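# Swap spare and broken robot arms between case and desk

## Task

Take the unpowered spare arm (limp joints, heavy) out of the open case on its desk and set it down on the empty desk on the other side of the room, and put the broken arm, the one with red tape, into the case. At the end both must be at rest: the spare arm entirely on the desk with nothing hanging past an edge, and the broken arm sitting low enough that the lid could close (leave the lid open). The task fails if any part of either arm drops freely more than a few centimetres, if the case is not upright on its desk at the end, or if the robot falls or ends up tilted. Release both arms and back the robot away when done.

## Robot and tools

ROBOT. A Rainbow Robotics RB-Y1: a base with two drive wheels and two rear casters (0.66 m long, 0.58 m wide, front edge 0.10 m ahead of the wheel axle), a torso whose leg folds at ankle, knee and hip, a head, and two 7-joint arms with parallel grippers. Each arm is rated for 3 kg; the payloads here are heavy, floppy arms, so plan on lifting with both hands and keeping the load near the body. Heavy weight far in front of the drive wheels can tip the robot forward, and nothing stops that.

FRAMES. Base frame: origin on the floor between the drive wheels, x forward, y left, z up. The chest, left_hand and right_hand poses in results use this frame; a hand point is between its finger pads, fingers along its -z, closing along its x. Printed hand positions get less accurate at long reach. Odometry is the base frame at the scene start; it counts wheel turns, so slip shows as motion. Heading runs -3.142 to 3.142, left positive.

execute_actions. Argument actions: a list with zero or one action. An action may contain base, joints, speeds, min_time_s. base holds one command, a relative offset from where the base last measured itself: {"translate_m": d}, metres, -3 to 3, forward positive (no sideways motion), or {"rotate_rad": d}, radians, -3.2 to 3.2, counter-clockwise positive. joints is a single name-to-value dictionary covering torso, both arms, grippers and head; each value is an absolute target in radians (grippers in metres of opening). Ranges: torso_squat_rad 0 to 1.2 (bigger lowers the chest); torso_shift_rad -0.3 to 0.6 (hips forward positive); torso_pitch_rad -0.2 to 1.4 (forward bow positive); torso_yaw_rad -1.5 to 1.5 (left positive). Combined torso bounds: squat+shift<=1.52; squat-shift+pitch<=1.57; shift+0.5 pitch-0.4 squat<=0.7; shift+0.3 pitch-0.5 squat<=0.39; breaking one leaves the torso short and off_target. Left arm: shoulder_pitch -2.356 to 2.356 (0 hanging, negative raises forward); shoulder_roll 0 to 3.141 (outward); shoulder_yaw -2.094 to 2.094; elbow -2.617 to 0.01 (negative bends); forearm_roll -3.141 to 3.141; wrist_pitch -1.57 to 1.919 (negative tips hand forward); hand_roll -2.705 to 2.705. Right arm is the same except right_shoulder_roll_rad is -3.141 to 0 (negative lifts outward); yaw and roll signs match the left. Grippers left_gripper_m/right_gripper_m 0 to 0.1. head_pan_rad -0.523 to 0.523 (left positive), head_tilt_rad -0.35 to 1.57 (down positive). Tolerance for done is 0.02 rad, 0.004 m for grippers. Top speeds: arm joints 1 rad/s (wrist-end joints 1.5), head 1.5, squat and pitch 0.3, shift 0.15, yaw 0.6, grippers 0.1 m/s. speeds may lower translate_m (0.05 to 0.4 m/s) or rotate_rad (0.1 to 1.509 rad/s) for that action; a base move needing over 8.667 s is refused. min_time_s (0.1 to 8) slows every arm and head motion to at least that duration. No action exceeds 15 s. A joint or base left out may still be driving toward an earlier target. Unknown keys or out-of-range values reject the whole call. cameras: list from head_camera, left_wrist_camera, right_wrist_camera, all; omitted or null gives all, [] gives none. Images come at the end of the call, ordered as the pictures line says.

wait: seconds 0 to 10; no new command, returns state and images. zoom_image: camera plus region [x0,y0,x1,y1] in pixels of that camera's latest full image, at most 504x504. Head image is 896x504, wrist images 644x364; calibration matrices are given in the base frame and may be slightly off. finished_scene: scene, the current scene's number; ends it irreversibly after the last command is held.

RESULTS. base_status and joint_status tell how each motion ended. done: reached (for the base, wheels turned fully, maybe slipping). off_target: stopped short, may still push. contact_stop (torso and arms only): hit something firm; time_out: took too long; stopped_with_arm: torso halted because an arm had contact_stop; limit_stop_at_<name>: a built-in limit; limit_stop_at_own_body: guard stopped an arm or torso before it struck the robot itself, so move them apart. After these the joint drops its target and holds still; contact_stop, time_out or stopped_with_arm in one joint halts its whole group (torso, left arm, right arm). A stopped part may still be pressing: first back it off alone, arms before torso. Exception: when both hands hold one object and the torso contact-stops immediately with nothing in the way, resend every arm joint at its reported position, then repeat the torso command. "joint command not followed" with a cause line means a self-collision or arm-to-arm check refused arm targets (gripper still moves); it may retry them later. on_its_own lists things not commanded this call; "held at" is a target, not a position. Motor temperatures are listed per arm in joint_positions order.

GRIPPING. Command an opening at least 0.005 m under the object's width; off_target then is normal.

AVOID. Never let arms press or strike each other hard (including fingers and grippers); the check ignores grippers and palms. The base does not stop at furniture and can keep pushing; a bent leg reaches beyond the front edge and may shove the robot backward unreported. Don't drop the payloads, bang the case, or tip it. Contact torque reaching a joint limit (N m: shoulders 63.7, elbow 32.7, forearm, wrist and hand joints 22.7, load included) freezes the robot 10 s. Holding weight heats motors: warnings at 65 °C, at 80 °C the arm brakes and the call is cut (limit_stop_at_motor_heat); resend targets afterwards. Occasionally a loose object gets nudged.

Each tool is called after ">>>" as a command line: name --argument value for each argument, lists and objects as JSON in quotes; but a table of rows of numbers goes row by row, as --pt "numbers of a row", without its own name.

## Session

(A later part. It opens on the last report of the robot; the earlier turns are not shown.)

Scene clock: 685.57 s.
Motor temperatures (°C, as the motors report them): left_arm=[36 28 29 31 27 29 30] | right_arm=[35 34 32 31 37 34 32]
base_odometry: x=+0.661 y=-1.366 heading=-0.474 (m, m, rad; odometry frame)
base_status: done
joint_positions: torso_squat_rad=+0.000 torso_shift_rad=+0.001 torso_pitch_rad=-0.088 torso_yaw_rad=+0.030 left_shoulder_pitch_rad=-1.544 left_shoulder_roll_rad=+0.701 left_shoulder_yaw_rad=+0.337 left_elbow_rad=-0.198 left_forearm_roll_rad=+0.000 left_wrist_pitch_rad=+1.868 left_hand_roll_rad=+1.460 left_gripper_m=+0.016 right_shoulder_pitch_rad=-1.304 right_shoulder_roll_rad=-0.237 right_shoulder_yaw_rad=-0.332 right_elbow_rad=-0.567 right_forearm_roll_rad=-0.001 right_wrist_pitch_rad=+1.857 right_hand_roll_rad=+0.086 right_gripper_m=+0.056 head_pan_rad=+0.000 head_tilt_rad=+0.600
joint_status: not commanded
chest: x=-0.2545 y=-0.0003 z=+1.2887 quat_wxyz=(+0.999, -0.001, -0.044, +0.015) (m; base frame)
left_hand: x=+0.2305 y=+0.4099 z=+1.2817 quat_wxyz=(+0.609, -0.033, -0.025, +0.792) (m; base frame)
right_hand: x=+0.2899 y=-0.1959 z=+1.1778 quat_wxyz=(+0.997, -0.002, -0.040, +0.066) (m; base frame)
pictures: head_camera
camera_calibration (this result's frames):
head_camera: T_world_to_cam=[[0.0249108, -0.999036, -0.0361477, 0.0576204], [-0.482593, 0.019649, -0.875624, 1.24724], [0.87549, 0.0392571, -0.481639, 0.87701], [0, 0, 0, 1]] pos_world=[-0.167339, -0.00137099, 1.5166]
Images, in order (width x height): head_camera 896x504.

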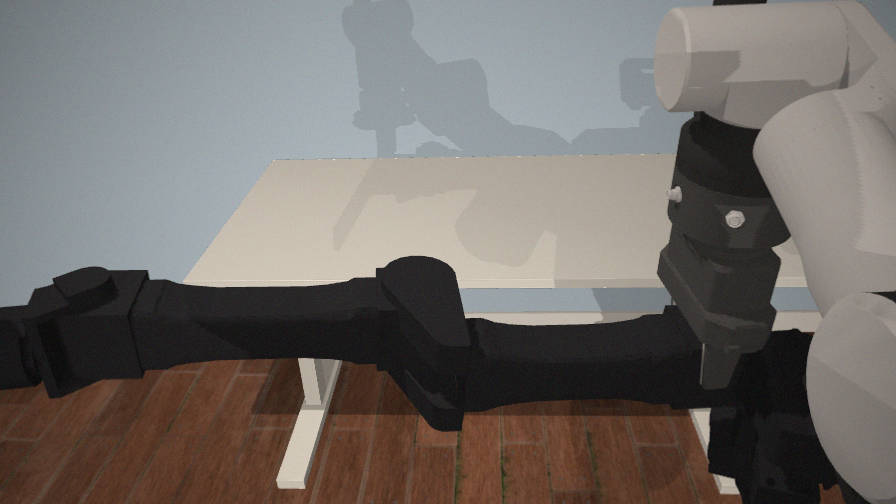

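>>> execute_actions --actions '[{"base": {"translate_m": 0.85}, "speeds": {"translate_m": 0.3}, "joints": {"head_tilt_rad": 1.0, "torso_pitch_rad": -0.03}}]' --cameras '["head_camera", "right_wrist_camera"]'

Scene clock: 711.50 s.
Motor temperatures (°C, as the motors report them): left_arm=[36 28 29 31 27 29 30] | right_arm=[35 34 32 32 37 34 32]
base_odometry: x=+1.417 y=-1.753 heading=-0.474 (m, m, rad; odometry frame)
base_status: done
joint_positions: torso_squat_rad=+0.000 torso_shift_rad=+0.001 torso_pitch_rad=-0.028 torso_yaw_rad=+0.030 left_shoulder_pitch_rad=-1.544 left_shoulder_roll_rad=+0.701 left_shoulder_yaw_rad=+0.337 left_elbow_rad=-0.198 left_forearm_roll_rad=+0.000 left_wrist_pitch_rad=+1.868 left_hand_roll_rad=+1.460 left_gripper_m=+0.016 right_shoulder_pitch_rad=-1.305 right_shoulder_roll_rad=-0.237 right_shoulder_yaw_rad=-0.332 right_elbow_rad=-0.567 right_forearm_roll_rad=-0.001 right_wrist_pitch_rad=+1.857 right_hand_roll_rad=+0.086 right_gripper_m=+0.056 head_pan_rad=+0.000 head_tilt_rad=+1.000
joint_status: all done
chest: x=-0.2358 y=-0.0004 z=+1.2898 quat_wxyz=(+1.000, +0.000, -0.014, +0.015) (m; base frame)
left_hand: x=+0.2479 y=+0.4100 z=+1.2536 quat_wxyz=(+0.609, -0.010, -0.007, +0.793) (m; base frame)
right_hand: x=+0.3009 y=-0.1959 z=+1.1465 quat_wxyz=(+0.998, +0.000, -0.011, +0.066) (m; base frame)
pictures: head_camera, right_wrist_camera
camera_calibration (this result's frames):
head_camera: T_world_to_cam=[[0.00821317, -0.999463, -0.0317129, 0.0465978], [-0.821163, 0.0113565, -0.570581, 0.733544], [0.570634, 0.0307277, -0.820629, 1.28867], [0, 0, 0, 1]] pos_world=[-0.133385, -0.00135564, 1.47755]
right_wrist_camera: T_world_to_cam=[[-0.989549, -0.140983, -0.0302771, 0.302299], [-0.127782, 0.760054, 0.637173, -0.512669], [-0.0668182, 0.634383, -0.770126, 1.11348], [0, 0, 0, 1]] pos_world=[0.308031, -0.274098, 1.19333]
Images, in order (width x height): head_camera 896x504, right_wrist_camera 644x364.

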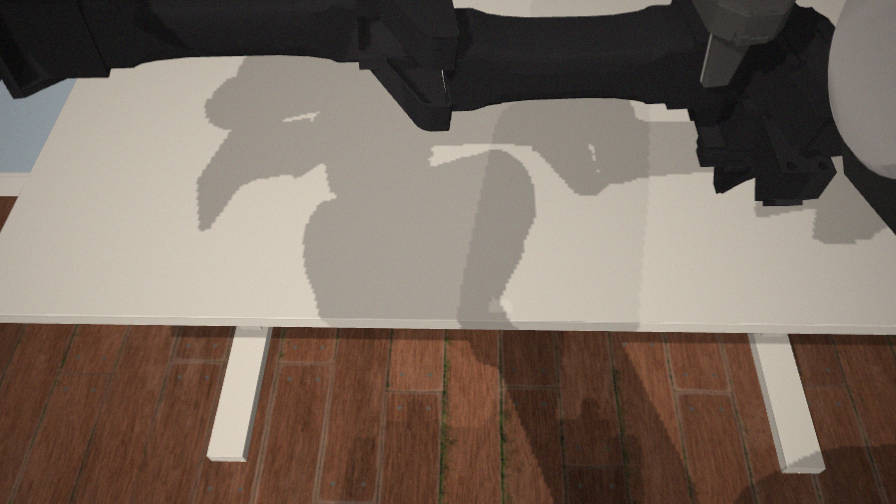

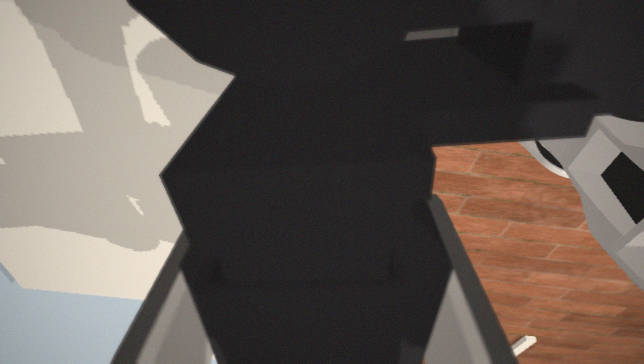

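>>> execute_actions --actions '[]'

Scene clock: 733.83 s.
Motor temperatures (°C, as the motors report them): left_arm=[36 28 29 32 27 29 30] | right_arm=[35 35 32 32 37 34 32]
base_odometry: x=+1.417 y=-1.753 heading=-0.474 (m, m, rad; odometry frame)
base_status: done
joint_positions: torso_squat_rad=+0.000 torso_shift_rad=+0.001 torso_pitch_rad=-0.028 torso_yaw_rad=+0.030 left_shoulder_pitch_rad=-1.544 left_shoulder_roll_rad=+0.701 left_shoulder_yaw_rad=+0.337 left_elbow_rad=-0.198 left_forearm_roll_rad=+0.000 left_wrist_pitch_rad=+1.868 left_hand_roll_rad=+1.460 left_gripper_m=+0.016 right_shoulder_pitch_rad=-1.305 right_shoulder_roll_rad=-0.237 right_shoulder_yaw_rad=-0.332 right_elbow_rad=-0.567 right_forearm_roll_rad=-0.001 right_wrist_pitch_rad=+1.857 right_hand_roll_rad=+0.086 right_gripper_m=+0.056 head_pan_rad=+0.000 head_tilt_rad=+1.000
joint_status: all done
chest: x=-0.2359 y=-0.0003 z=+1.2898 quat_wxyz=(+1.000, +0.000, -0.014, +0.015) (m; base frame)
left_hand: x=+0.2478 y=+0.4100 z=+1.2537 quat_wxyz=(+0.609, -0.010, -0.007, +0.793) (m; base frame)
right_hand: x=+0.3009 y=-0.1959 z=+1.1465 quat_wxyz=(+0.998, +0.000, -0.011, +0.066) (m; base frame)
pictures: head_camera, left_wrist_camera, right_wrist_camera
camera_calibration (this result's frames):
head_camera: T_world_to_cam=[[0.00821528, -0.999463, -0.0317122, 0.0465981], [-0.821126, 0.0113564, -0.570634, 0.733576], [0.570688, 0.0307276, -0.820592, 1.28867], [0, 0, 0, 1]] pos_world=[-0.133452, -0.00135544, 1.47755]
left_wrist_camera: T_world_to_cam=[[-0.239302, 0.970235, -0.0371207, -0.283287], [0.717319, 0.202429, 0.666691, -1.06634], [0.654361, 0.132913, -0.74441, 0.803007], [0, 0, 0, 1]] pos_world=[0.171657, 0.383983, 1.29817]
right_wrist_camera: T_world_to_cam=[[-0.989547, -0.140983, -0.0303283, 0.30231], [-0.127815, 0.760055, 0.637166, -0.512678], [-0.0667785, 0.634382, -0.77013, 1.1135], [0, 0, 0, 1]] pos_world=[0.30798, -0.274098, 1.19337]
Images, in order (width x height): head_camera 896x504, left_wrist_camera 644x364, right_wrist_camera 644x364.

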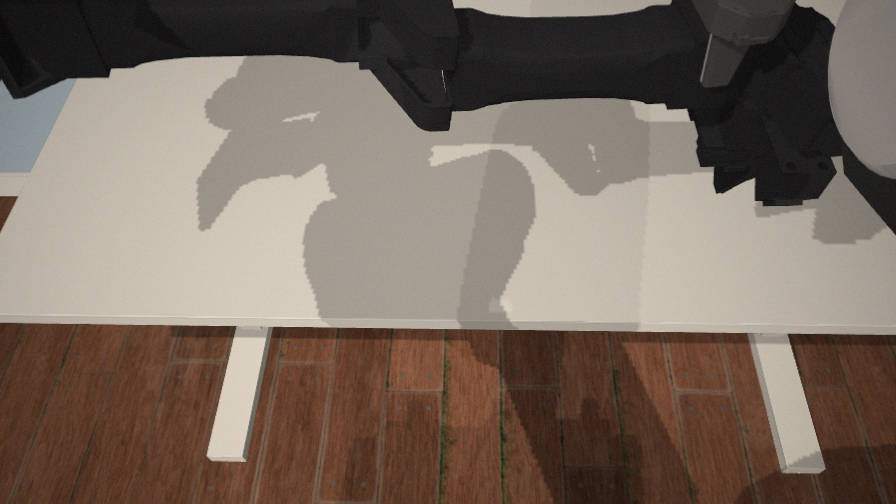

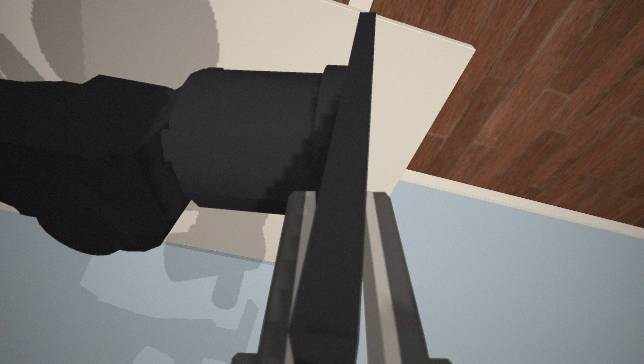

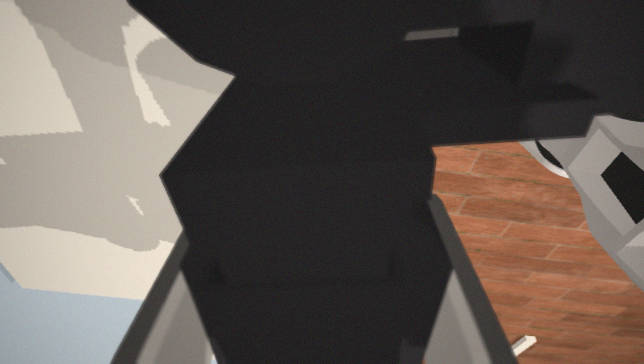

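>>> execute_actions --actions '[{"base": {"translate_m": 0.25}, "speeds": {"translate_m": 0.12}, "joints": {"torso_yaw_rad": -0.15, "torso_squat_rad": 0.3}}]' --cameras '["head_camera"]'

Scene clock: 757.90 s.
Motor temperatures (°C, as the motors report them): left_arm=[36 28 29 32 27 29 30] | right_arm=[36 35 32 32 37 34 32]
base_odometry: x=+1.640 y=-1.867 heading=-0.474 (m, m, rad; odometry frame)
base_status: done
joint_positions: torso_squat_rad=+0.300 torso_shift_rad=+0.001 torso_pitch_rad=-0.028 torso_yaw_rad=-0.150 left_shoulder_pitch_rad=-1.544 left_shoulder_roll_rad=+0.701 left_shoulder_yaw_rad=+0.337 left_elbow_rad=-0.198 left_forearm_roll_rad=+0.000 left_wrist_pitch_rad=+1.868 left_hand_roll_rad=+1.460 left_gripper_m=+0.016 right_shoulder_pitch_rad=-1.305 right_shoulder_roll_rad=-0.237 right_shoulder_yaw_rad=-0.332 right_elbow_rad=-0.567 right_forearm_roll_rad=-0.001 right_wrist_pitch_rad=+1.857 right_hand_roll_rad=+0.086 right_gripper_m=+0.056 head_pan_rad=+0.000 head_tilt_rad=+1.000
joint_status: all done
chest: x=-0.2359 y=-0.0004 z=+1.2586 quat_wxyz=(+0.997, +0.001, -0.014, -0.075) (m; base frame)
left_hand: x=+0.3134 y=+0.3168 z=+1.2244 quat_wxyz=(+0.678, -0.009, -0.008, +0.735) (m; base frame)
right_hand: x=+0.2573 y=-0.2881 z=+1.1141 quat_wxyz=(+1.000, +0.001, -0.011, -0.024) (m; base frame)
pictures: head_camera
camera_calibration (this result's frames):
head_camera: T_world_to_cam=[[-0.170807, -0.984612, -0.036929, 0.00986321], [-0.805535, 0.161128, -0.57022, 0.71896], [0.567396, -0.0676499, -0.820661, 1.26234], [0, 0, 0, 1]] pos_world=[-0.135414, -0.020736, 1.44628]
Images, in order (width x height): head_camera 896x504.

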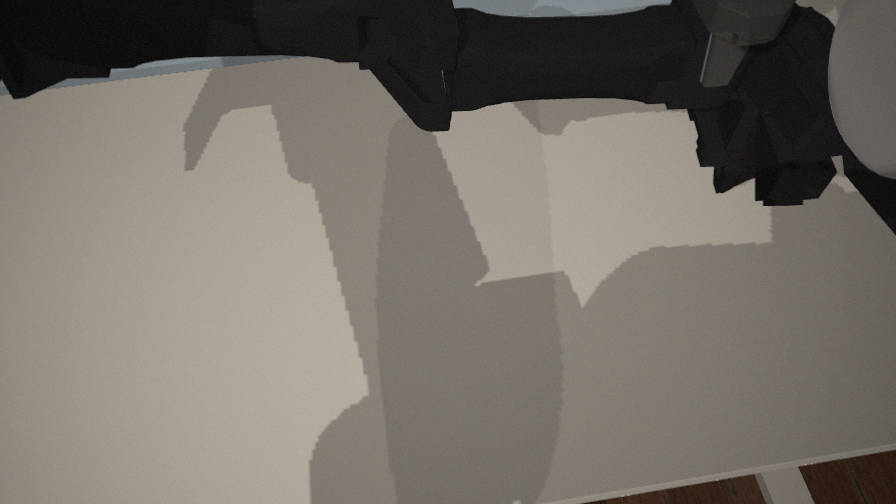

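>>> execute_actions --actions '[{"joints": {"torso_yaw_rad": -0.32, "torso_squat_rad": 0.62, "head_pan_rad": -0.35, "head_tilt_rad": 0.85}}]' --cameras '["head_camera"]'

Scene clock: 764.70 s.
Motor temperatures (°C, as the motors report them): left_arm=[36 28 29 32 27 29 30] | right_arm=[36 35 32 32 37 34 32]
base_odometry: x=+1.640 y=-1.867 heading=-0.474 (m, m, rad; odometry frame)
base_status: not commanded
joint_positions: torso_squat_rad=+0.620 torso_shift_rad=+0.001 torso_pitch_rad=-0.028 torso_yaw_rad=-0.320 left_shoulder_pitch_rad=-1.544 left_shoulder_roll_rad=+0.701 left_shoulder_yaw_rad=+0.337 left_elbow_rad=-0.198 left_forearm_roll_rad=+0.000 left_wrist_pitch_rad=+1.868 left_hand_roll_rad=+1.460 left_gripper_m=+0.016 right_shoulder_pitch_rad=-1.304 right_shoulder_roll_rad=-0.237 right_shoulder_yaw_rad=-0.332 right_elbow_rad=-0.567 right_forearm_roll_rad=-0.001 right_wrist_pitch_rad=+1.857 right_hand_roll_rad=+0.086 right_gripper_m=+0.056 head_pan_rad=-0.350 head_tilt_rad=+0.850
joint_status: all done
chest: x=-0.2362 y=-0.0005 z=+1.1596 quat_wxyz=(+0.987, +0.002, -0.014, -0.159) (m; base frame)
left_hand: x=+0.3589 y=+0.2195 z=+1.1269 quat_wxyz=(+0.738, -0.008, -0.009, +0.675) (m; base frame)
right_hand: x=+0.2013 y=-0.3667 z=+1.0135 quat_wxyz=(+0.994, +0.003, -0.011, -0.109) (m; base frame)
pictures: head_camera
camera_calibration (this result's frames):
head_camera: T_world_to_cam=[[-0.63303, -0.772291, -0.0532982, -0.0759649], [-0.542022, 0.491334, -0.681765, 0.8745], [0.552708, -0.402689, -0.729627, 1.05196], [0, 0, 0, 1]] pos_world=[-0.15552, -0.064724, 1.3597]
Images, in order (width x height): head_camera 896x504.

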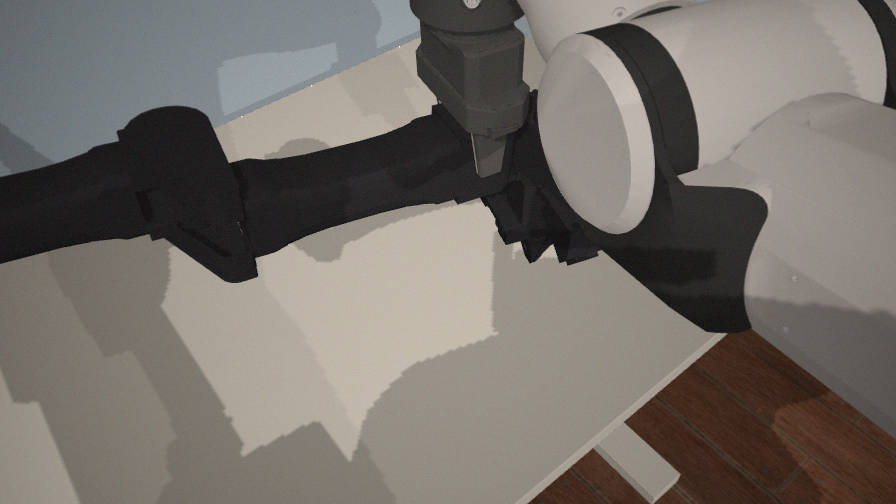

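>>> execute_actions --actions '[{"joints": {"torso_squat_rad": 0.72, "head_pan_rad": 0.0, "head_tilt_rad": 0.85}}]' --cameras '["head_camera", "right_wrist_camera"]'

Scene clock: 771.17 s.
Motor temperatures (°C, as the motors report them): left_arm=[36 28 29 32 27 29 30] | right_arm=[36 35 32 32 37 34 32]
base_odometry: x=+1.640 y=-1.867 heading=-0.474 (m, m, rad; odometry frame)
base_status: not commanded
joint_positions: torso_squat_rad=+0.720 torso_shift_rad=+0.001 torso_pitch_rad=-0.028 torso_yaw_rad=-0.320 left_shoulder_pitch_rad=-1.544 left_shoulder_roll_rad=+0.701 left_shoulder_yaw_rad=+0.337 left_elbow_rad=-0.198 left_forearm_roll_rad=+0.000 left_wrist_pitch_rad=+1.868 left_hand_roll_rad=+1.460 left_gripper_m=+0.016 right_shoulder_pitch_rad=-1.304 right_shoulder_roll_rad=-0.237 right_shoulder_yaw_rad=-0.332 right_elbow_rad=-0.567 right_forearm_roll_rad=-0.001 right_wrist_pitch_rad=+1.857 right_hand_roll_rad=+0.086 right_gripper_m=+0.056 head_pan_rad=+0.000 head_tilt_rad=+0.850
joint_status: all done
chest: x=-0.2362 y=-0.0004 z=+1.1161 quat_wxyz=(+0.987, +0.002, -0.014, -0.159) (m; base frame)
left_hand: x=+0.3588 y=+0.2195 z=+1.0834 quat_wxyz=(+0.738, -0.008, -0.009, +0.675) (m; base frame)
right_hand: x=+0.2012 y=-0.3667 z=+0.9700 quat_wxyz=(+0.994, +0.003, -0.011, -0.109) (m; base frame)
pictures: head_camera, right_wrist_camera
camera_calibration (this result's frames):
head_camera: T_world_to_cam=[[-0.329923, -0.942947, -0.0447373, -0.0238202], [-0.676386, 0.269185, -0.685596, 0.818548], [0.658523, -0.195934, -0.726606, 1.04124], [0, 0, 0, 1]] pos_world=[-0.139884, -0.0387877, 1.3167]
right_wrist_camera: T_world_to_cam=[[-0.97784, 0.207168, -0.0301734, 0.29942], [0.139273, 0.751327, 0.645067, -0.34774], [0.156307, 0.62657, -0.76353, 1.02512], [0, 0, 0, 1]] pos_world=[0.180981, -0.443076, 1.01606]
Images, in order (width x height): head_camera 896x504, right_wrist_camera 644x364.

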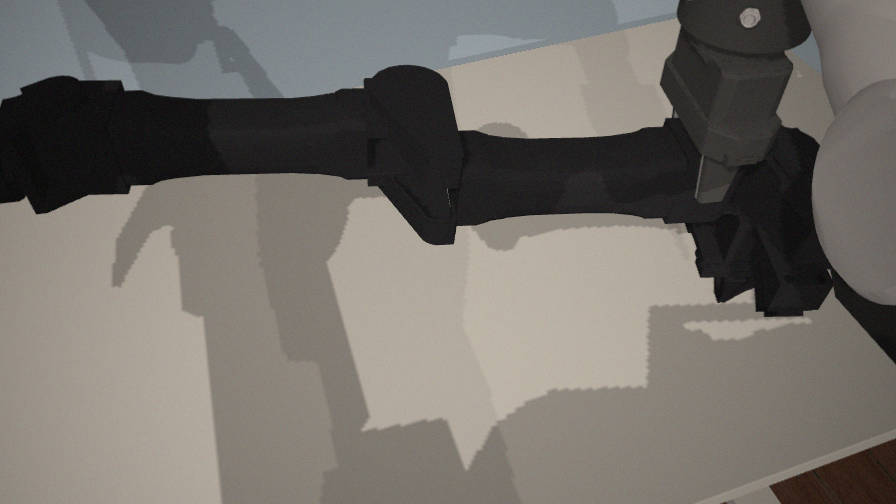

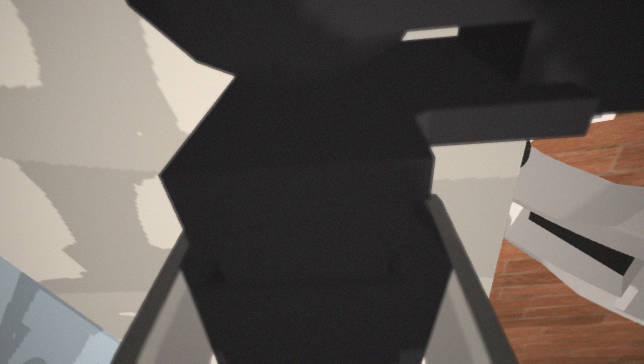

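>>> zoom_image --camera "head_camera" --region '[620, 100, 896, 360]'

Region (620, 100, 896, 360) of head_camera's 896x504 image, scaled by 1.826, with more detail than that image has; it fills the top 475 rows of this view, and the rest is white.

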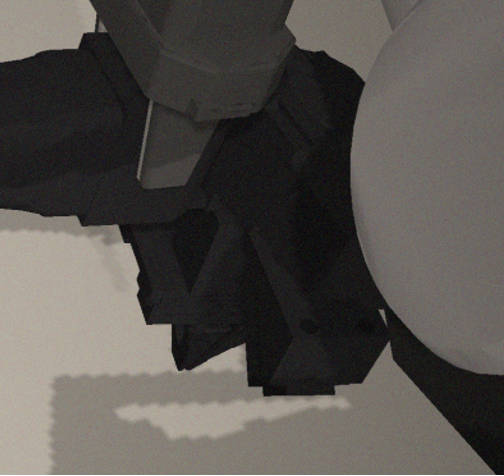

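>>> execute_actions --actions '[{"joints": {"torso_squat_rad": 0.76}}]' --cameras '["head_camera"]'

>>> zoom_image --camera "head_camera" --region '[620, 100, 896, 360]'

Scene clock: 784.30 s.
Motor temperatures (°C, as the motors report them): left_arm=[36 28 29 32 27 29 30] | right_arm=[36 35 32 32 37 34 32]
base_odometry: x=+1.640 y=-1.867 heading=-0.474 (m, m, rad; odometry frame)
base_status: not commanded
joint_positions: torso_squat_rad=+0.760 torso_shift_rad=+0.001 torso_pitch_rad=-0.028 torso_yaw_rad=-0.320 left_shoulder_pitch_rad=-1.544 left_shoulder_roll_rad=+0.701 left_shoulder_yaw_rad=+0.337 left_elbow_rad=-0.198 left_forearm_roll_rad=+0.000 left_wrist_pitch_rad=+1.868 left_hand_roll_rad=+1.460 left_gripper_m=+0.016 right_shoulder_pitch_rad=-1.304 right_shoulder_roll_rad=-0.237 right_shoulder_yaw_rad=-0.332 right_elbow_rad=-0.567 right_forearm_roll_rad=-0.001 right_wrist_pitch_rad=+1.857 right_hand_roll_rad=+0.086 right_gripper_m=+0.056 head_pan_rad=+0.000 head_tilt_rad=+0.850
joint_status: all done
chest: x=-0.2363 y=-0.0004 z=+1.0973 quat_wxyz=(+0.987, +0.002, -0.014, -0.159) (m; base frame)
left_hand: x=+0.3588 y=+0.2196 z=+1.0646 quat_wxyz=(+0.738, -0.008, -0.009, +0.675) (m; base frame)
right_hand: x=+0.2012 y=-0.3667 z=+0.9512 quat_wxyz=(+0.994, +0.003, -0.011, -0.109) (m; base frame)
pictures: head_camera
camera_calibration (this result's frames):
head_camera: T_world_to_cam=[[-0.329921, -0.942947, -0.04475, -0.02465], [-0.676357, 0.269184, -0.685624, 0.805611], [0.658553, -0.195935, -0.726579, 1.02753], [0, 0, 0, 1]] pos_world=[-0.139932, -0.038773, 1.29782]
Images, in order (width x height): head_camera 896x504.

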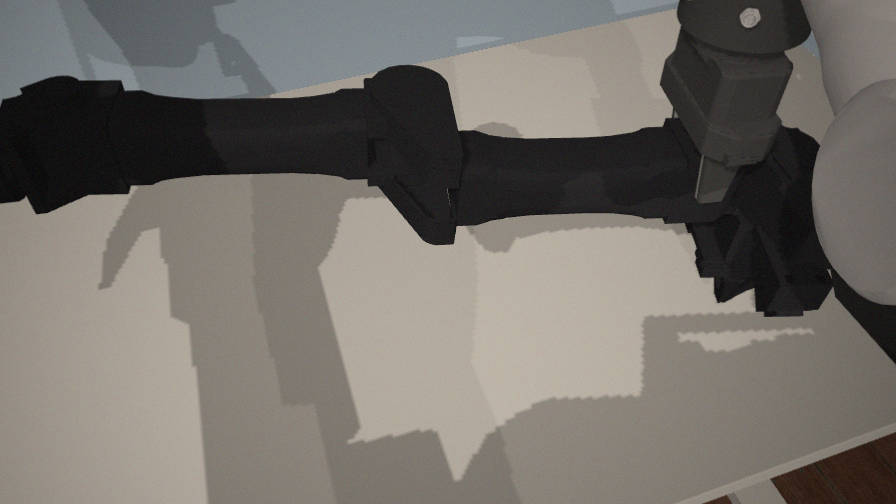

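Region (620, 100, 896, 360) of head_camera's 896x504 image, scaled by 1.826, with more detail than that image has; it fills the top 475 rows of this view, and the rest is white.

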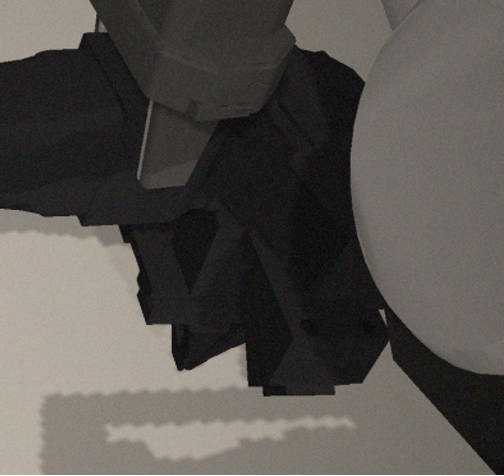

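>>> execute_actions --actions '[{"joints": {"torso_squat_rad": 0.782, "torso_yaw_rad": -0.30}}]' --cameras '["head_camera"]'

>>> zoom_image --camera "head_camera" --region '[620, 100, 896, 360]'

Scene clock: 789.57 s.
Motor temperatures (°C, as the motors report them): left_arm=[36 28 29 32 27 29 30] | right_arm=[36 35 32 32 37 34 32]
base_odometry: x=+1.640 y=-1.867 heading=-0.474 (m, m, rad; odometry frame)
base_status: not commanded
joint_positions: torso_squat_rad=+0.782 torso_shift_rad=+0.001 torso_pitch_rad=-0.028 torso_yaw_rad=-0.300 left_shoulder_pitch_rad=-1.544 left_shoulder_roll_rad=+0.701 left_shoulder_yaw_rad=+0.337 left_elbow_rad=-0.198 left_forearm_roll_rad=+0.000 left_wrist_pitch_rad=+1.868 left_hand_roll_rad=+1.460 left_gripper_m=+0.016 right_shoulder_pitch_rad=-1.304 right_shoulder_roll_rad=-0.237 right_shoulder_yaw_rad=-0.332 right_elbow_rad=-0.567 right_forearm_roll_rad=-0.001 right_wrist_pitch_rad=+1.857 right_hand_roll_rad=+0.086 right_gripper_m=+0.056 head_pan_rad=+0.000 head_tilt_rad=+0.850
joint_status: all done
chest: x=-0.2363 y=-0.0004 z=+1.0865 quat_wxyz=(+0.989, +0.002, -0.014, -0.149) (m; base frame)
left_hand: x=+0.3543 y=+0.2314 z=+1.0536 quat_wxyz=(+0.731, -0.008, -0.009, +0.682) (m; base frame)
right_hand: x=+0.2085 y=-0.3579 z=+0.9406 quat_wxyz=(+0.995, +0.003, -0.011, -0.099) (m; base frame)
pictures: head_camera
camera_calibration (this result's frames):
head_camera: T_world_to_cam=[[-0.310974, -0.949391, -0.0441789, -0.0212501], [-0.681637, 0.255181, -0.685751, 0.797146], [0.662319, -0.183136, -0.726494, 1.02053], [0, 0, 0, 1]] pos_world=[-0.13916, -0.0366953, 1.28711]
Images, in order (width x height): head_camera 896x504.

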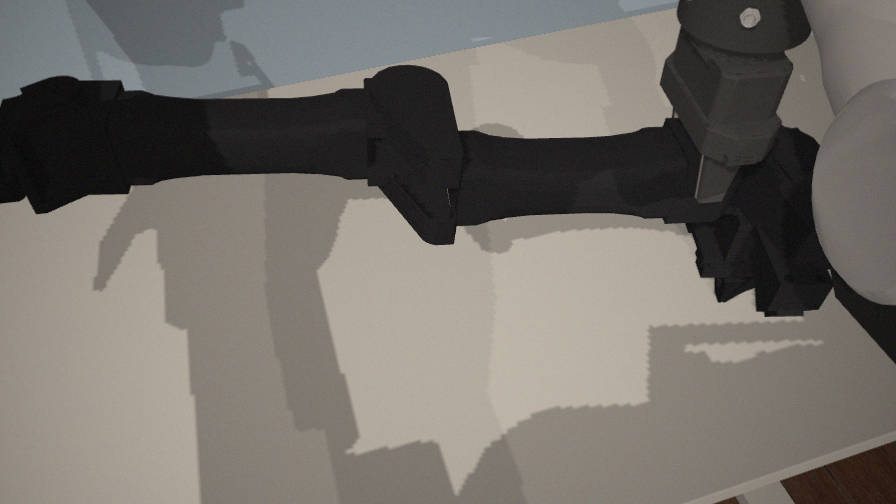

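Region (620, 100, 896, 360) of head_camera's 896x504 image, scaled by 1.826, with more detail than that image has; it fills the top 475 rows of this view, and the rest is white.

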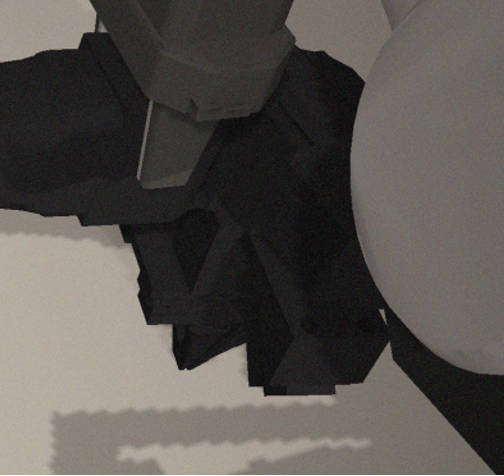

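>>> execute_actions --actions '[{"joints": {"torso_squat_rad": 0.803}}]' --cameras '["head_camera"]'

>>> zoom_image --camera "head_camera" --region '[620, 100, 896, 360]'

Scene clock: 795.37 s.
Motor temperatures (°C, as the motors report them): left_arm=[36 28 29 32 27 29 30] | right_arm=[36 35 32 32 37 34 32]
base_odometry: x=+1.640 y=-1.867 heading=-0.474 (m, m, rad; odometry frame)
base_status: not commanded
joint_positions: torso_squat_rad=+0.803 torso_shift_rad=+0.000 torso_pitch_rad=-0.030 torso_yaw_rad=-0.300 left_shoulder_pitch_rad=-1.543 left_shoulder_roll_rad=+0.701 left_shoulder_yaw_rad=+0.337 left_elbow_rad=-0.198 left_forearm_roll_rad=+0.000 left_wrist_pitch_rad=+1.868 left_hand_roll_rad=+1.460 left_gripper_m=+0.015 right_shoulder_pitch_rad=-1.312 right_shoulder_roll_rad=-0.241 right_shoulder_yaw_rad=-0.332 right_elbow_rad=-0.571 right_forearm_roll_rad=+0.000 right_wrist_pitch_rad=+1.857 right_hand_roll_rad=+0.086 right_gripper_m=+0.057 head_pan_rad=+0.000 head_tilt_rad=+0.850
joint_status: all done
chest: x=-0.2370 y=+0.0001 z=+1.0760 quat_wxyz=(+0.989, +0.002, -0.015, -0.149) (m; base frame)
left_hand: x=+0.3535 y=+0.2321 z=+1.0434 quat_wxyz=(+0.731, -0.008, -0.009, +0.682) (m; base frame)
right_hand: x=+0.2102 y=-0.3588 z=+0.9365 quat_wxyz=(+0.995, +0.000, -0.017, -0.099) (m; base frame)
pictures: head_camera
camera_calibration (this result's frames):
head_camera: T_world_to_cam=[[-0.310939, -0.94943, -0.0435789, -0.0220895], [-0.680583, 0.254428, -0.687076, 0.79096], [0.663418, -0.18398, -0.725278, 1.01242], [0, 0, 0, 1]] pos_world=[-0.140214, -0.0359499, 1.27677]
Images, in order (width x height): head_camera 896x504.

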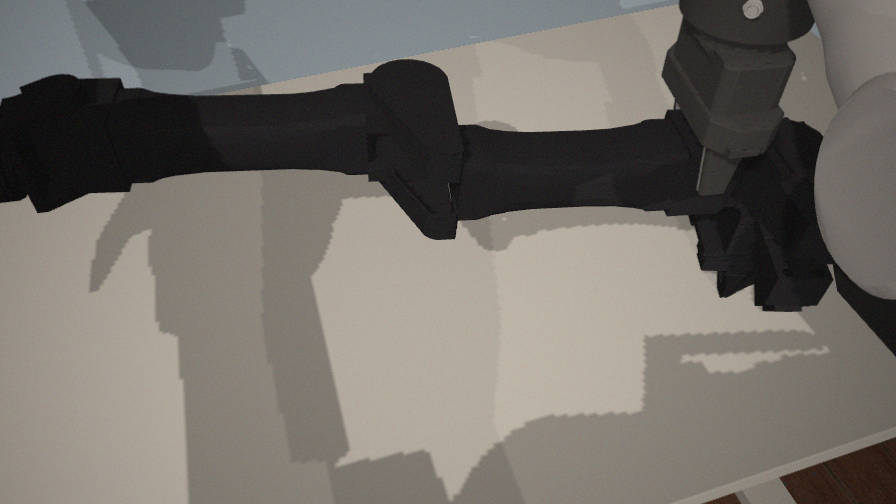

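Region (620, 100, 896, 360) of head_camera's 896x504 image, scaled by 1.826, with more detail than that image has; it fills the top 475 rows of this view, and the rest is white.

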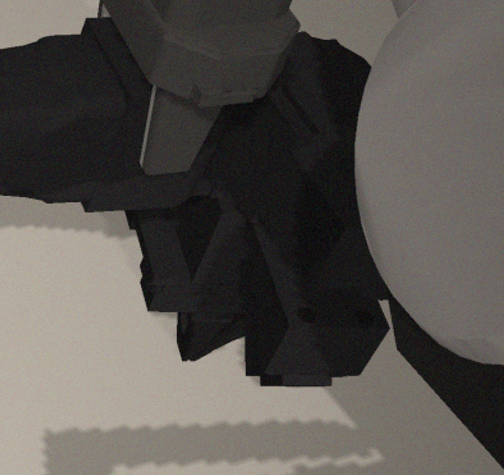

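>>> execute_actions --actions '[{"joints": {"torso_squat_rad": 0.798, "torso_yaw_rad": -0.24}}]' --cameras '["head_camera"]'

>>> zoom_image --camera "head_camera" --region '[620, 100, 896, 360]'

Scene clock: 808.00 s.
Motor temperatures (°C, as the motors report them): left_arm=[37 28 29 32 27 29 30] | right_arm=[34 34 32 30 37 34 32]
base_odometry: x=+1.640 y=-1.867 heading=-0.474 (m, m, rad; odometry frame)
base_status: not commanded
joint_positions: torso_squat_rad=+0.798 torso_shift_rad=+0.001 torso_pitch_rad=-0.029 torso_yaw_rad=-0.240 left_shoulder_pitch_rad=-1.543 left_shoulder_roll_rad=+0.702 left_shoulder_yaw_rad=+0.337 left_elbow_rad=-0.198 left_forearm_roll_rad=+0.000 left_wrist_pitch_rad=+1.868 left_hand_roll_rad=+1.460 left_gripper_m=+0.016 right_shoulder_pitch_rad=-1.308 right_shoulder_roll_rad=-0.239 right_shoulder_yaw_rad=-0.332 right_elbow_rad=-0.569 right_forearm_roll_rad=-0.001 right_wrist_pitch_rad=+1.857 right_hand_roll_rad=+0.086 right_gripper_m=+0.056 head_pan_rad=+0.000 head_tilt_rad=+0.850
joint_status: all done
chest: x=-0.2365 y=+0.0000 z=+1.0785 quat_wxyz=(+0.993, +0.001, -0.014, -0.120) (m; base frame)
left_hand: x=+0.3390 y=+0.2672 z=+1.0450 quat_wxyz=(+0.710, -0.008, -0.008, +0.704) (m; base frame)
right_hand: x=+0.2302 y=-0.3309 z=+0.9364 quat_wxyz=(+0.998, +0.001, -0.014, -0.069) (m; base frame)
pictures: head_camera
camera_calibration (this result's frames):
head_camera: T_world_to_cam=[[-0.253403, -0.966451, -0.0419513, -0.0101174], [-0.695362, 0.212129, -0.686638, 0.789116], [0.672501, -0.144825, -0.725788, 1.01659], [0, 0, 0, 1]] pos_world=[-0.137501, -0.0299448, 1.27924]
Images, in order (width x height): head_camera 896x504.

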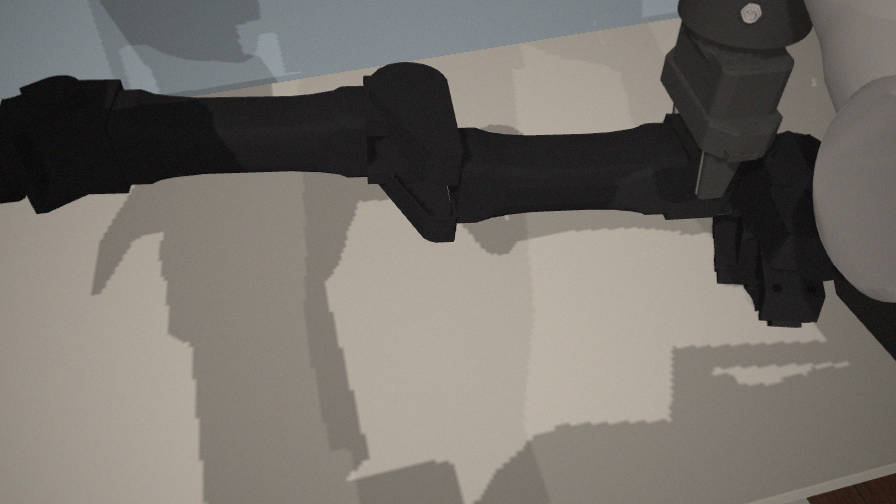

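Region (620, 100, 896, 360) of head_camera's 896x504 image, scaled by 1.826, with more detail than that image has; it fills the top 475 rows of this view, and the rest is white.

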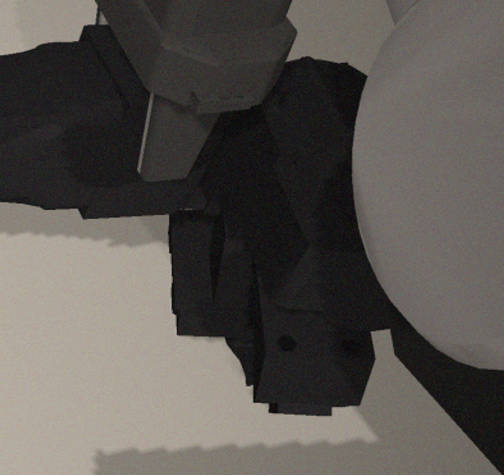

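>>> execute_actions --actions '[{"joints": {"torso_squat_rad": 0.812, "torso_yaw_rad": -0.17}}]' --cameras '["head_camera"]'

Scene clock: 813.97 s.
Motor temperatures (°C, as the motors report them): left_arm=[37 28 29 32 27 29 30] | right_arm=[33 34 32 30 37 34 32]
base_odometry: x=+1.640 y=-1.867 heading=-0.474 (m, m, rad; odometry frame)
base_status: not commanded
joint_positions: torso_squat_rad=+0.812 torso_shift_rad=+0.001 torso_pitch_rad=-0.029 torso_yaw_rad=-0.170 left_shoulder_pitch_rad=-1.543 left_shoulder_roll_rad=+0.702 left_shoulder_yaw_rad=+0.337 left_elbow_rad=-0.198 left_forearm_roll_rad=+0.000 left_wrist_pitch_rad=+1.868 left_hand_roll_rad=+1.460 left_gripper_m=+0.016 right_shoulder_pitch_rad=-1.306 right_shoulder_roll_rad=-0.238 right_shoulder_yaw_rad=-0.332 right_elbow_rad=-0.568 right_forearm_roll_rad=-0.001 right_wrist_pitch_rad=+1.857 right_hand_roll_rad=+0.086 right_gripper_m=+0.056 head_pan_rad=+0.000 head_tilt_rad=+0.850
joint_status: all done
chest: x=-0.2364 y=-0.0002 z=+1.0715 quat_wxyz=(+0.996, +0.001, -0.014, -0.085) (m; base frame)
left_hand: x=+0.3190 y=+0.3064 z=+1.0374 quat_wxyz=(+0.685, -0.008, -0.008, +0.728) (m; base frame)
right_hand: x=+0.2515 y=-0.2977 z=+0.9280 quat_wxyz=(+0.999, +0.001, -0.012, -0.034) (m; base frame)
pictures: head_camera
camera_calibration (this result's frames):
head_camera: T_world_to_cam=[[-0.185253, -0.981867, -0.0402261, 0.00374064], [-0.708643, 0.161838, -0.686756, 0.781378], [0.680813, -0.0987178, -0.725774, 1.01335], [0, 0, 0, 1]] pos_world=[-0.135493, -0.0227482, 1.27223]
Images, in order (width x height): head_camera 896x504.

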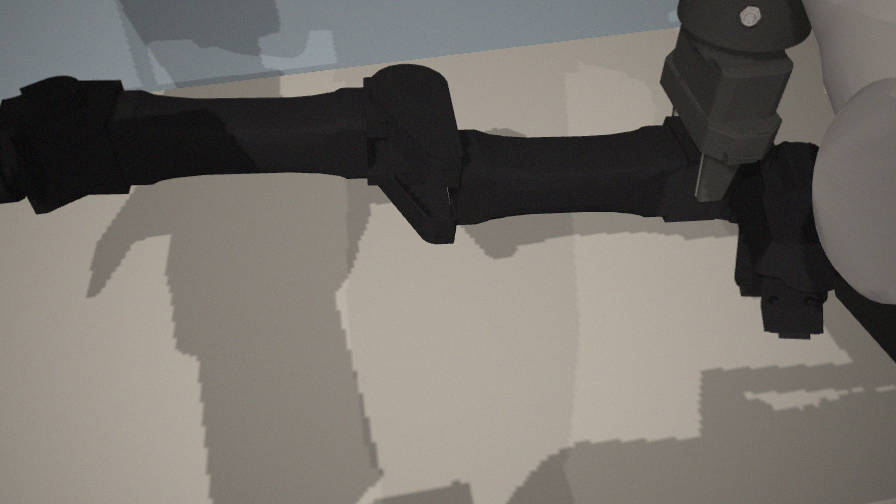

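>>> execute_actions --actions '[{"joints": {"torso_squat_rad": 0.85, "torso_yaw_rad": -0.10}}]' --cameras '["head_camera"]'

Scene clock: 819.63 s.
Motor temperatures (°C, as the motors report them): left_arm=[37 28 29 32 27 29 30] | right_arm=[33 34 32 30 37 34 32]
base_odometry: x=+1.640 y=-1.867 heading=-0.474 (m, m, rad; odometry frame)
base_status: not commanded
joint_positions: torso_squat_rad=+0.850 torso_shift_rad=+0.001 torso_pitch_rad=-0.028 torso_yaw_rad=-0.100 left_shoulder_pitch_rad=-1.543 left_shoulder_roll_rad=+0.702 left_shoulder_yaw_rad=+0.337 left_elbow_rad=-0.198 left_forearm_roll_rad=+0.000 left_wrist_pitch_rad=+1.868 left_hand_roll_rad=+1.460 left_gripper_m=+0.016 right_shoulder_pitch_rad=-1.305 right_shoulder_roll_rad=-0.238 right_shoulder_yaw_rad=-0.332 right_elbow_rad=-0.568 right_forearm_roll_rad=-0.001 right_wrist_pitch_rad=+1.857 right_hand_roll_rad=+0.086 right_gripper_m=+0.056 head_pan_rad=+0.000 head_tilt_rad=+0.850
joint_status: all done
chest: x=-0.2364 y=-0.0002 z=+1.0518 quat_wxyz=(+0.999, +0.001, -0.014, -0.050) (m; base frame)
left_hand: x=+0.2962 y=+0.3444 z=+1.0171 quat_wxyz=(+0.659, -0.009, -0.007, +0.752) (m; base frame)
right_hand: x=+0.2710 y=-0.2631 z=+0.9087 quat_wxyz=(+1.000, +0.001, -0.012, +0.001) (m; base frame)
pictures: head_camera
camera_calibration (this result's frames):
head_camera: T_world_to_cam=[[-0.116157, -0.992494, -0.0382503, 0.0172095], [-0.718205, 0.110532, -0.686996, 0.765854], [0.686067, -0.052328, -0.725654, 1.00022], [0, 0, 0, 1]] pos_world=[-0.13418, -0.0152316, 1.25261]
Images, in order (width x height): head_camera 896x504.

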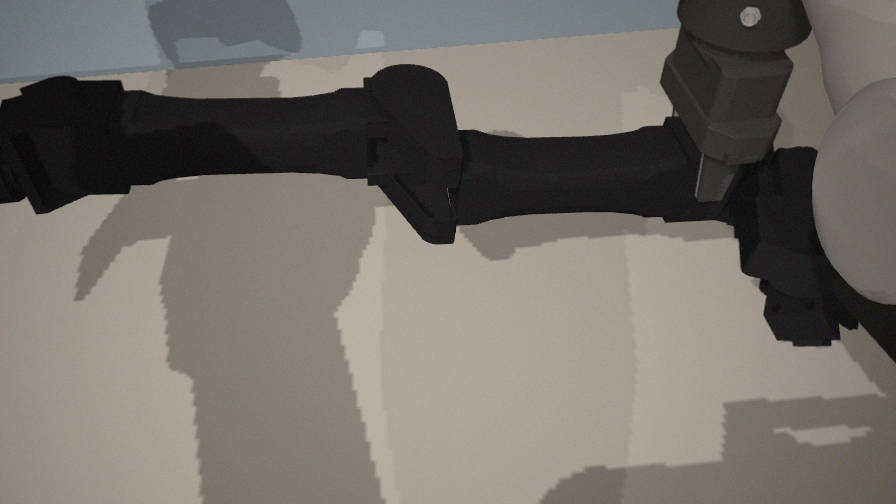

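>>> execute_actions --actions '[{"joints": {"torso_squat_rad": 0.912, "torso_yaw_rad": -0.03}}]' --cameras '["head_camera"]'

Scene clock: 824.93 s.
Motor temperatures (°C, as the motors report them): left_arm=[37 28 29 32 27 29 30] | right_arm=[34 34 32 30 37 34 32]
base_odometry: x=+1.640 y=-1.867 heading=-0.474 (m, m, rad; odometry frame)
base_status: not commanded
joint_positions: torso_squat_rad=+0.912 torso_shift_rad=+0.001 torso_pitch_rad=-0.028 torso_yaw_rad=-0.030 left_shoulder_pitch_rad=-1.543 left_shoulder_roll_rad=+0.702 left_shoulder_yaw_rad=+0.337 left_elbow_rad=-0.198 left_forearm_roll_rad=+0.000 left_wrist_pitch_rad=+1.868 left_hand_roll_rad=+1.460 left_gripper_m=+0.016 right_shoulder_pitch_rad=-1.305 right_shoulder_roll_rad=-0.238 right_shoulder_yaw_rad=-0.332 right_elbow_rad=-0.568 right_forearm_roll_rad=-0.001 right_wrist_pitch_rad=+1.857 right_hand_roll_rad=+0.086 right_gripper_m=+0.056 head_pan_rad=+0.000 head_tilt_rad=+0.850
joint_status: all done
chest: x=-0.2364 y=-0.0001 z=+1.0184 quat_wxyz=(+1.000, +0.000, -0.014, -0.015) (m; base frame)
left_hand: x=+0.2708 y=+0.3807 z=+0.9829 quat_wxyz=(+0.633, -0.009, -0.007, +0.774) (m; base frame)
right_hand: x=+0.2881 y=-0.2273 z=+0.8756 quat_wxyz=(+0.999, +0.000, -0.012, +0.036) (m; base frame)
pictures: head_camera
camera_calibration (this result's frames):
head_camera: T_world_to_cam=[[-0.0465111, -0.998261, -0.0362172, 0.0303573], [-0.724152, 0.0586694, -0.68714, 0.74157], [0.68807, -0.00573288, -0.725622, 0.976396], [0, 0, 0, 1]] pos_world=[-0.133407, -0.00760534, 1.21916]
Images, in order (width x height): head_camera 896x504.

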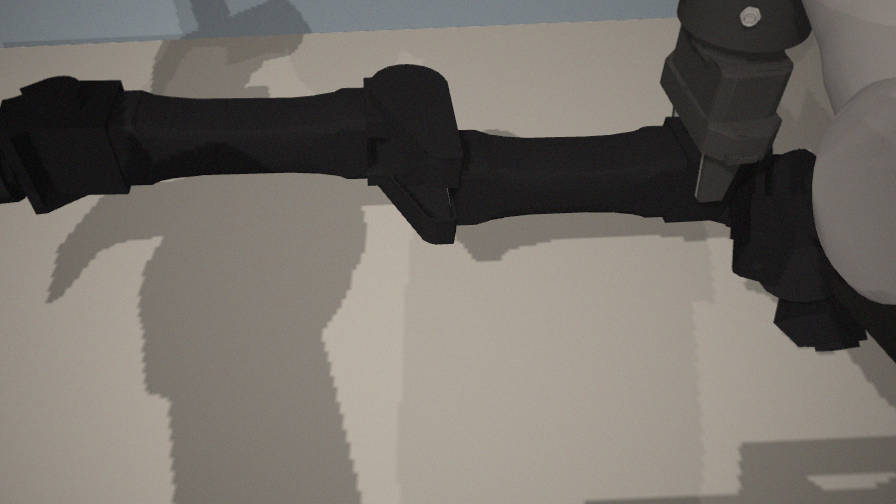

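>>> execute_actions --actions '[{"joints": {"torso_squat_rad": 0.985, "torso_yaw_rad": 0.02}}]'

Scene clock: 829.40 s.
Motor temperatures (°C, as the motors report them): left_arm=[37 28 29 32 27 29 30] | right_arm=[34 34 32 30 37 34 32]
base_odometry: x=+1.640 y=-1.867 heading=-0.474 (m, m, rad; odometry frame)
base_status: not commanded
joint_positions: torso_squat_rad=+0.985 torso_shift_rad=+0.001 torso_pitch_rad=-0.029 torso_yaw_rad=+0.020 left_shoulder_pitch_rad=-1.543 left_shoulder_roll_rad=+0.702 left_shoulder_yaw_rad=+0.337 left_elbow_rad=-0.198 left_forearm_roll_rad=+0.000 left_wrist_pitch_rad=+1.868 left_hand_roll_rad=+1.460 left_gripper_m=+0.016 right_shoulder_pitch_rad=-1.306 right_shoulder_roll_rad=-0.238 right_shoulder_yaw_rad=-0.332 right_elbow_rad=-0.568 right_forearm_roll_rad=-0.001 right_wrist_pitch_rad=+1.857 right_hand_roll_rad=+0.086 right_gripper_m=+0.056 head_pan_rad=+0.000 head_tilt_rad=+0.850
joint_status: all done
chest: x=-0.2366 y=+0.0000 z=+0.9768 quat_wxyz=(+1.000, +0.000, -0.014, +0.010) (m; base frame)
left_hand: x=+0.2510 y=+0.4057 z=+0.9408 quat_wxyz=(+0.613, -0.010, -0.007, +0.790) (m; base frame)
right_hand: x=+0.2989 y=-0.2009 z=+0.8351 quat_wxyz=(+0.998, -0.001, -0.012, +0.061) (m; base frame)
pictures: head_camera, left_wrist_camera, right_wrist_camera
camera_calibration (this result's frames):
head_camera: T_world_to_cam=[[0.0034659, -0.999395, -0.0346006, 0.0392012], [-0.725995, 0.0212801, -0.68737, 0.712709], [0.687691, 0.0275023, -0.725483, 0.946142], [0, 0, 0, 1]] pos_world=[-0.133365, -0.00201006, 1.17766]
left_wrist_camera: T_world_to_cam=[[-0.230092, 0.972471, -0.0368537, -0.293465], [0.719325, 0.195459, 0.666609, -0.85676], [0.655461, 0.126871, -0.744496, 0.570865], [0, 0, 0, 1]] pos_world=[0.174585, 0.38042, 0.985315]
right_wrist_camera: T_world_to_cam=[[-0.990806, -0.130971, -0.0339184, 0.295599], [-0.122425, 0.761226, 0.636826, -0.311787], [-0.0575864, 0.635123, -0.770261, 0.87424], [0, 0, 0, 1]] pos_world=[0.305055, -0.279194, 0.881973]
Images, in order (width x height): head_camera 896x504, left_wrist_camera 644x364, right_wrist_camera 644x364.

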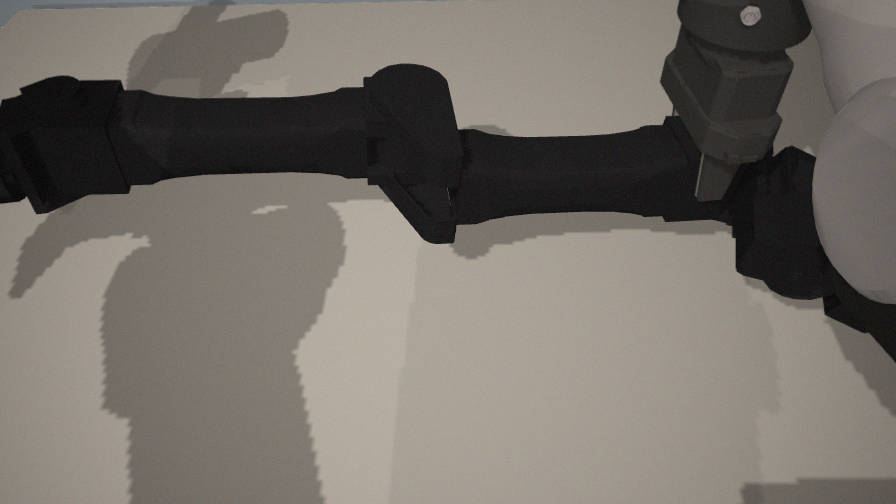

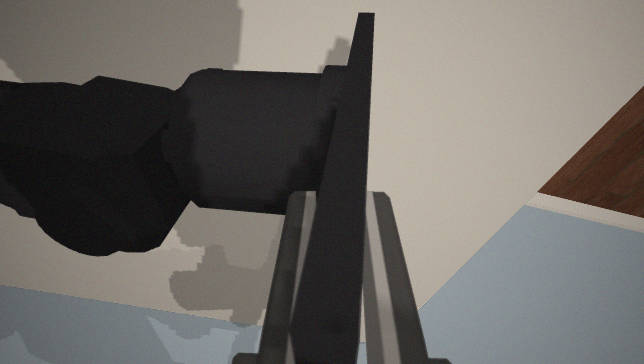

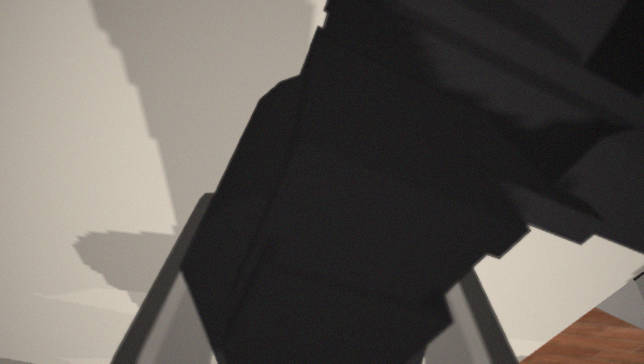

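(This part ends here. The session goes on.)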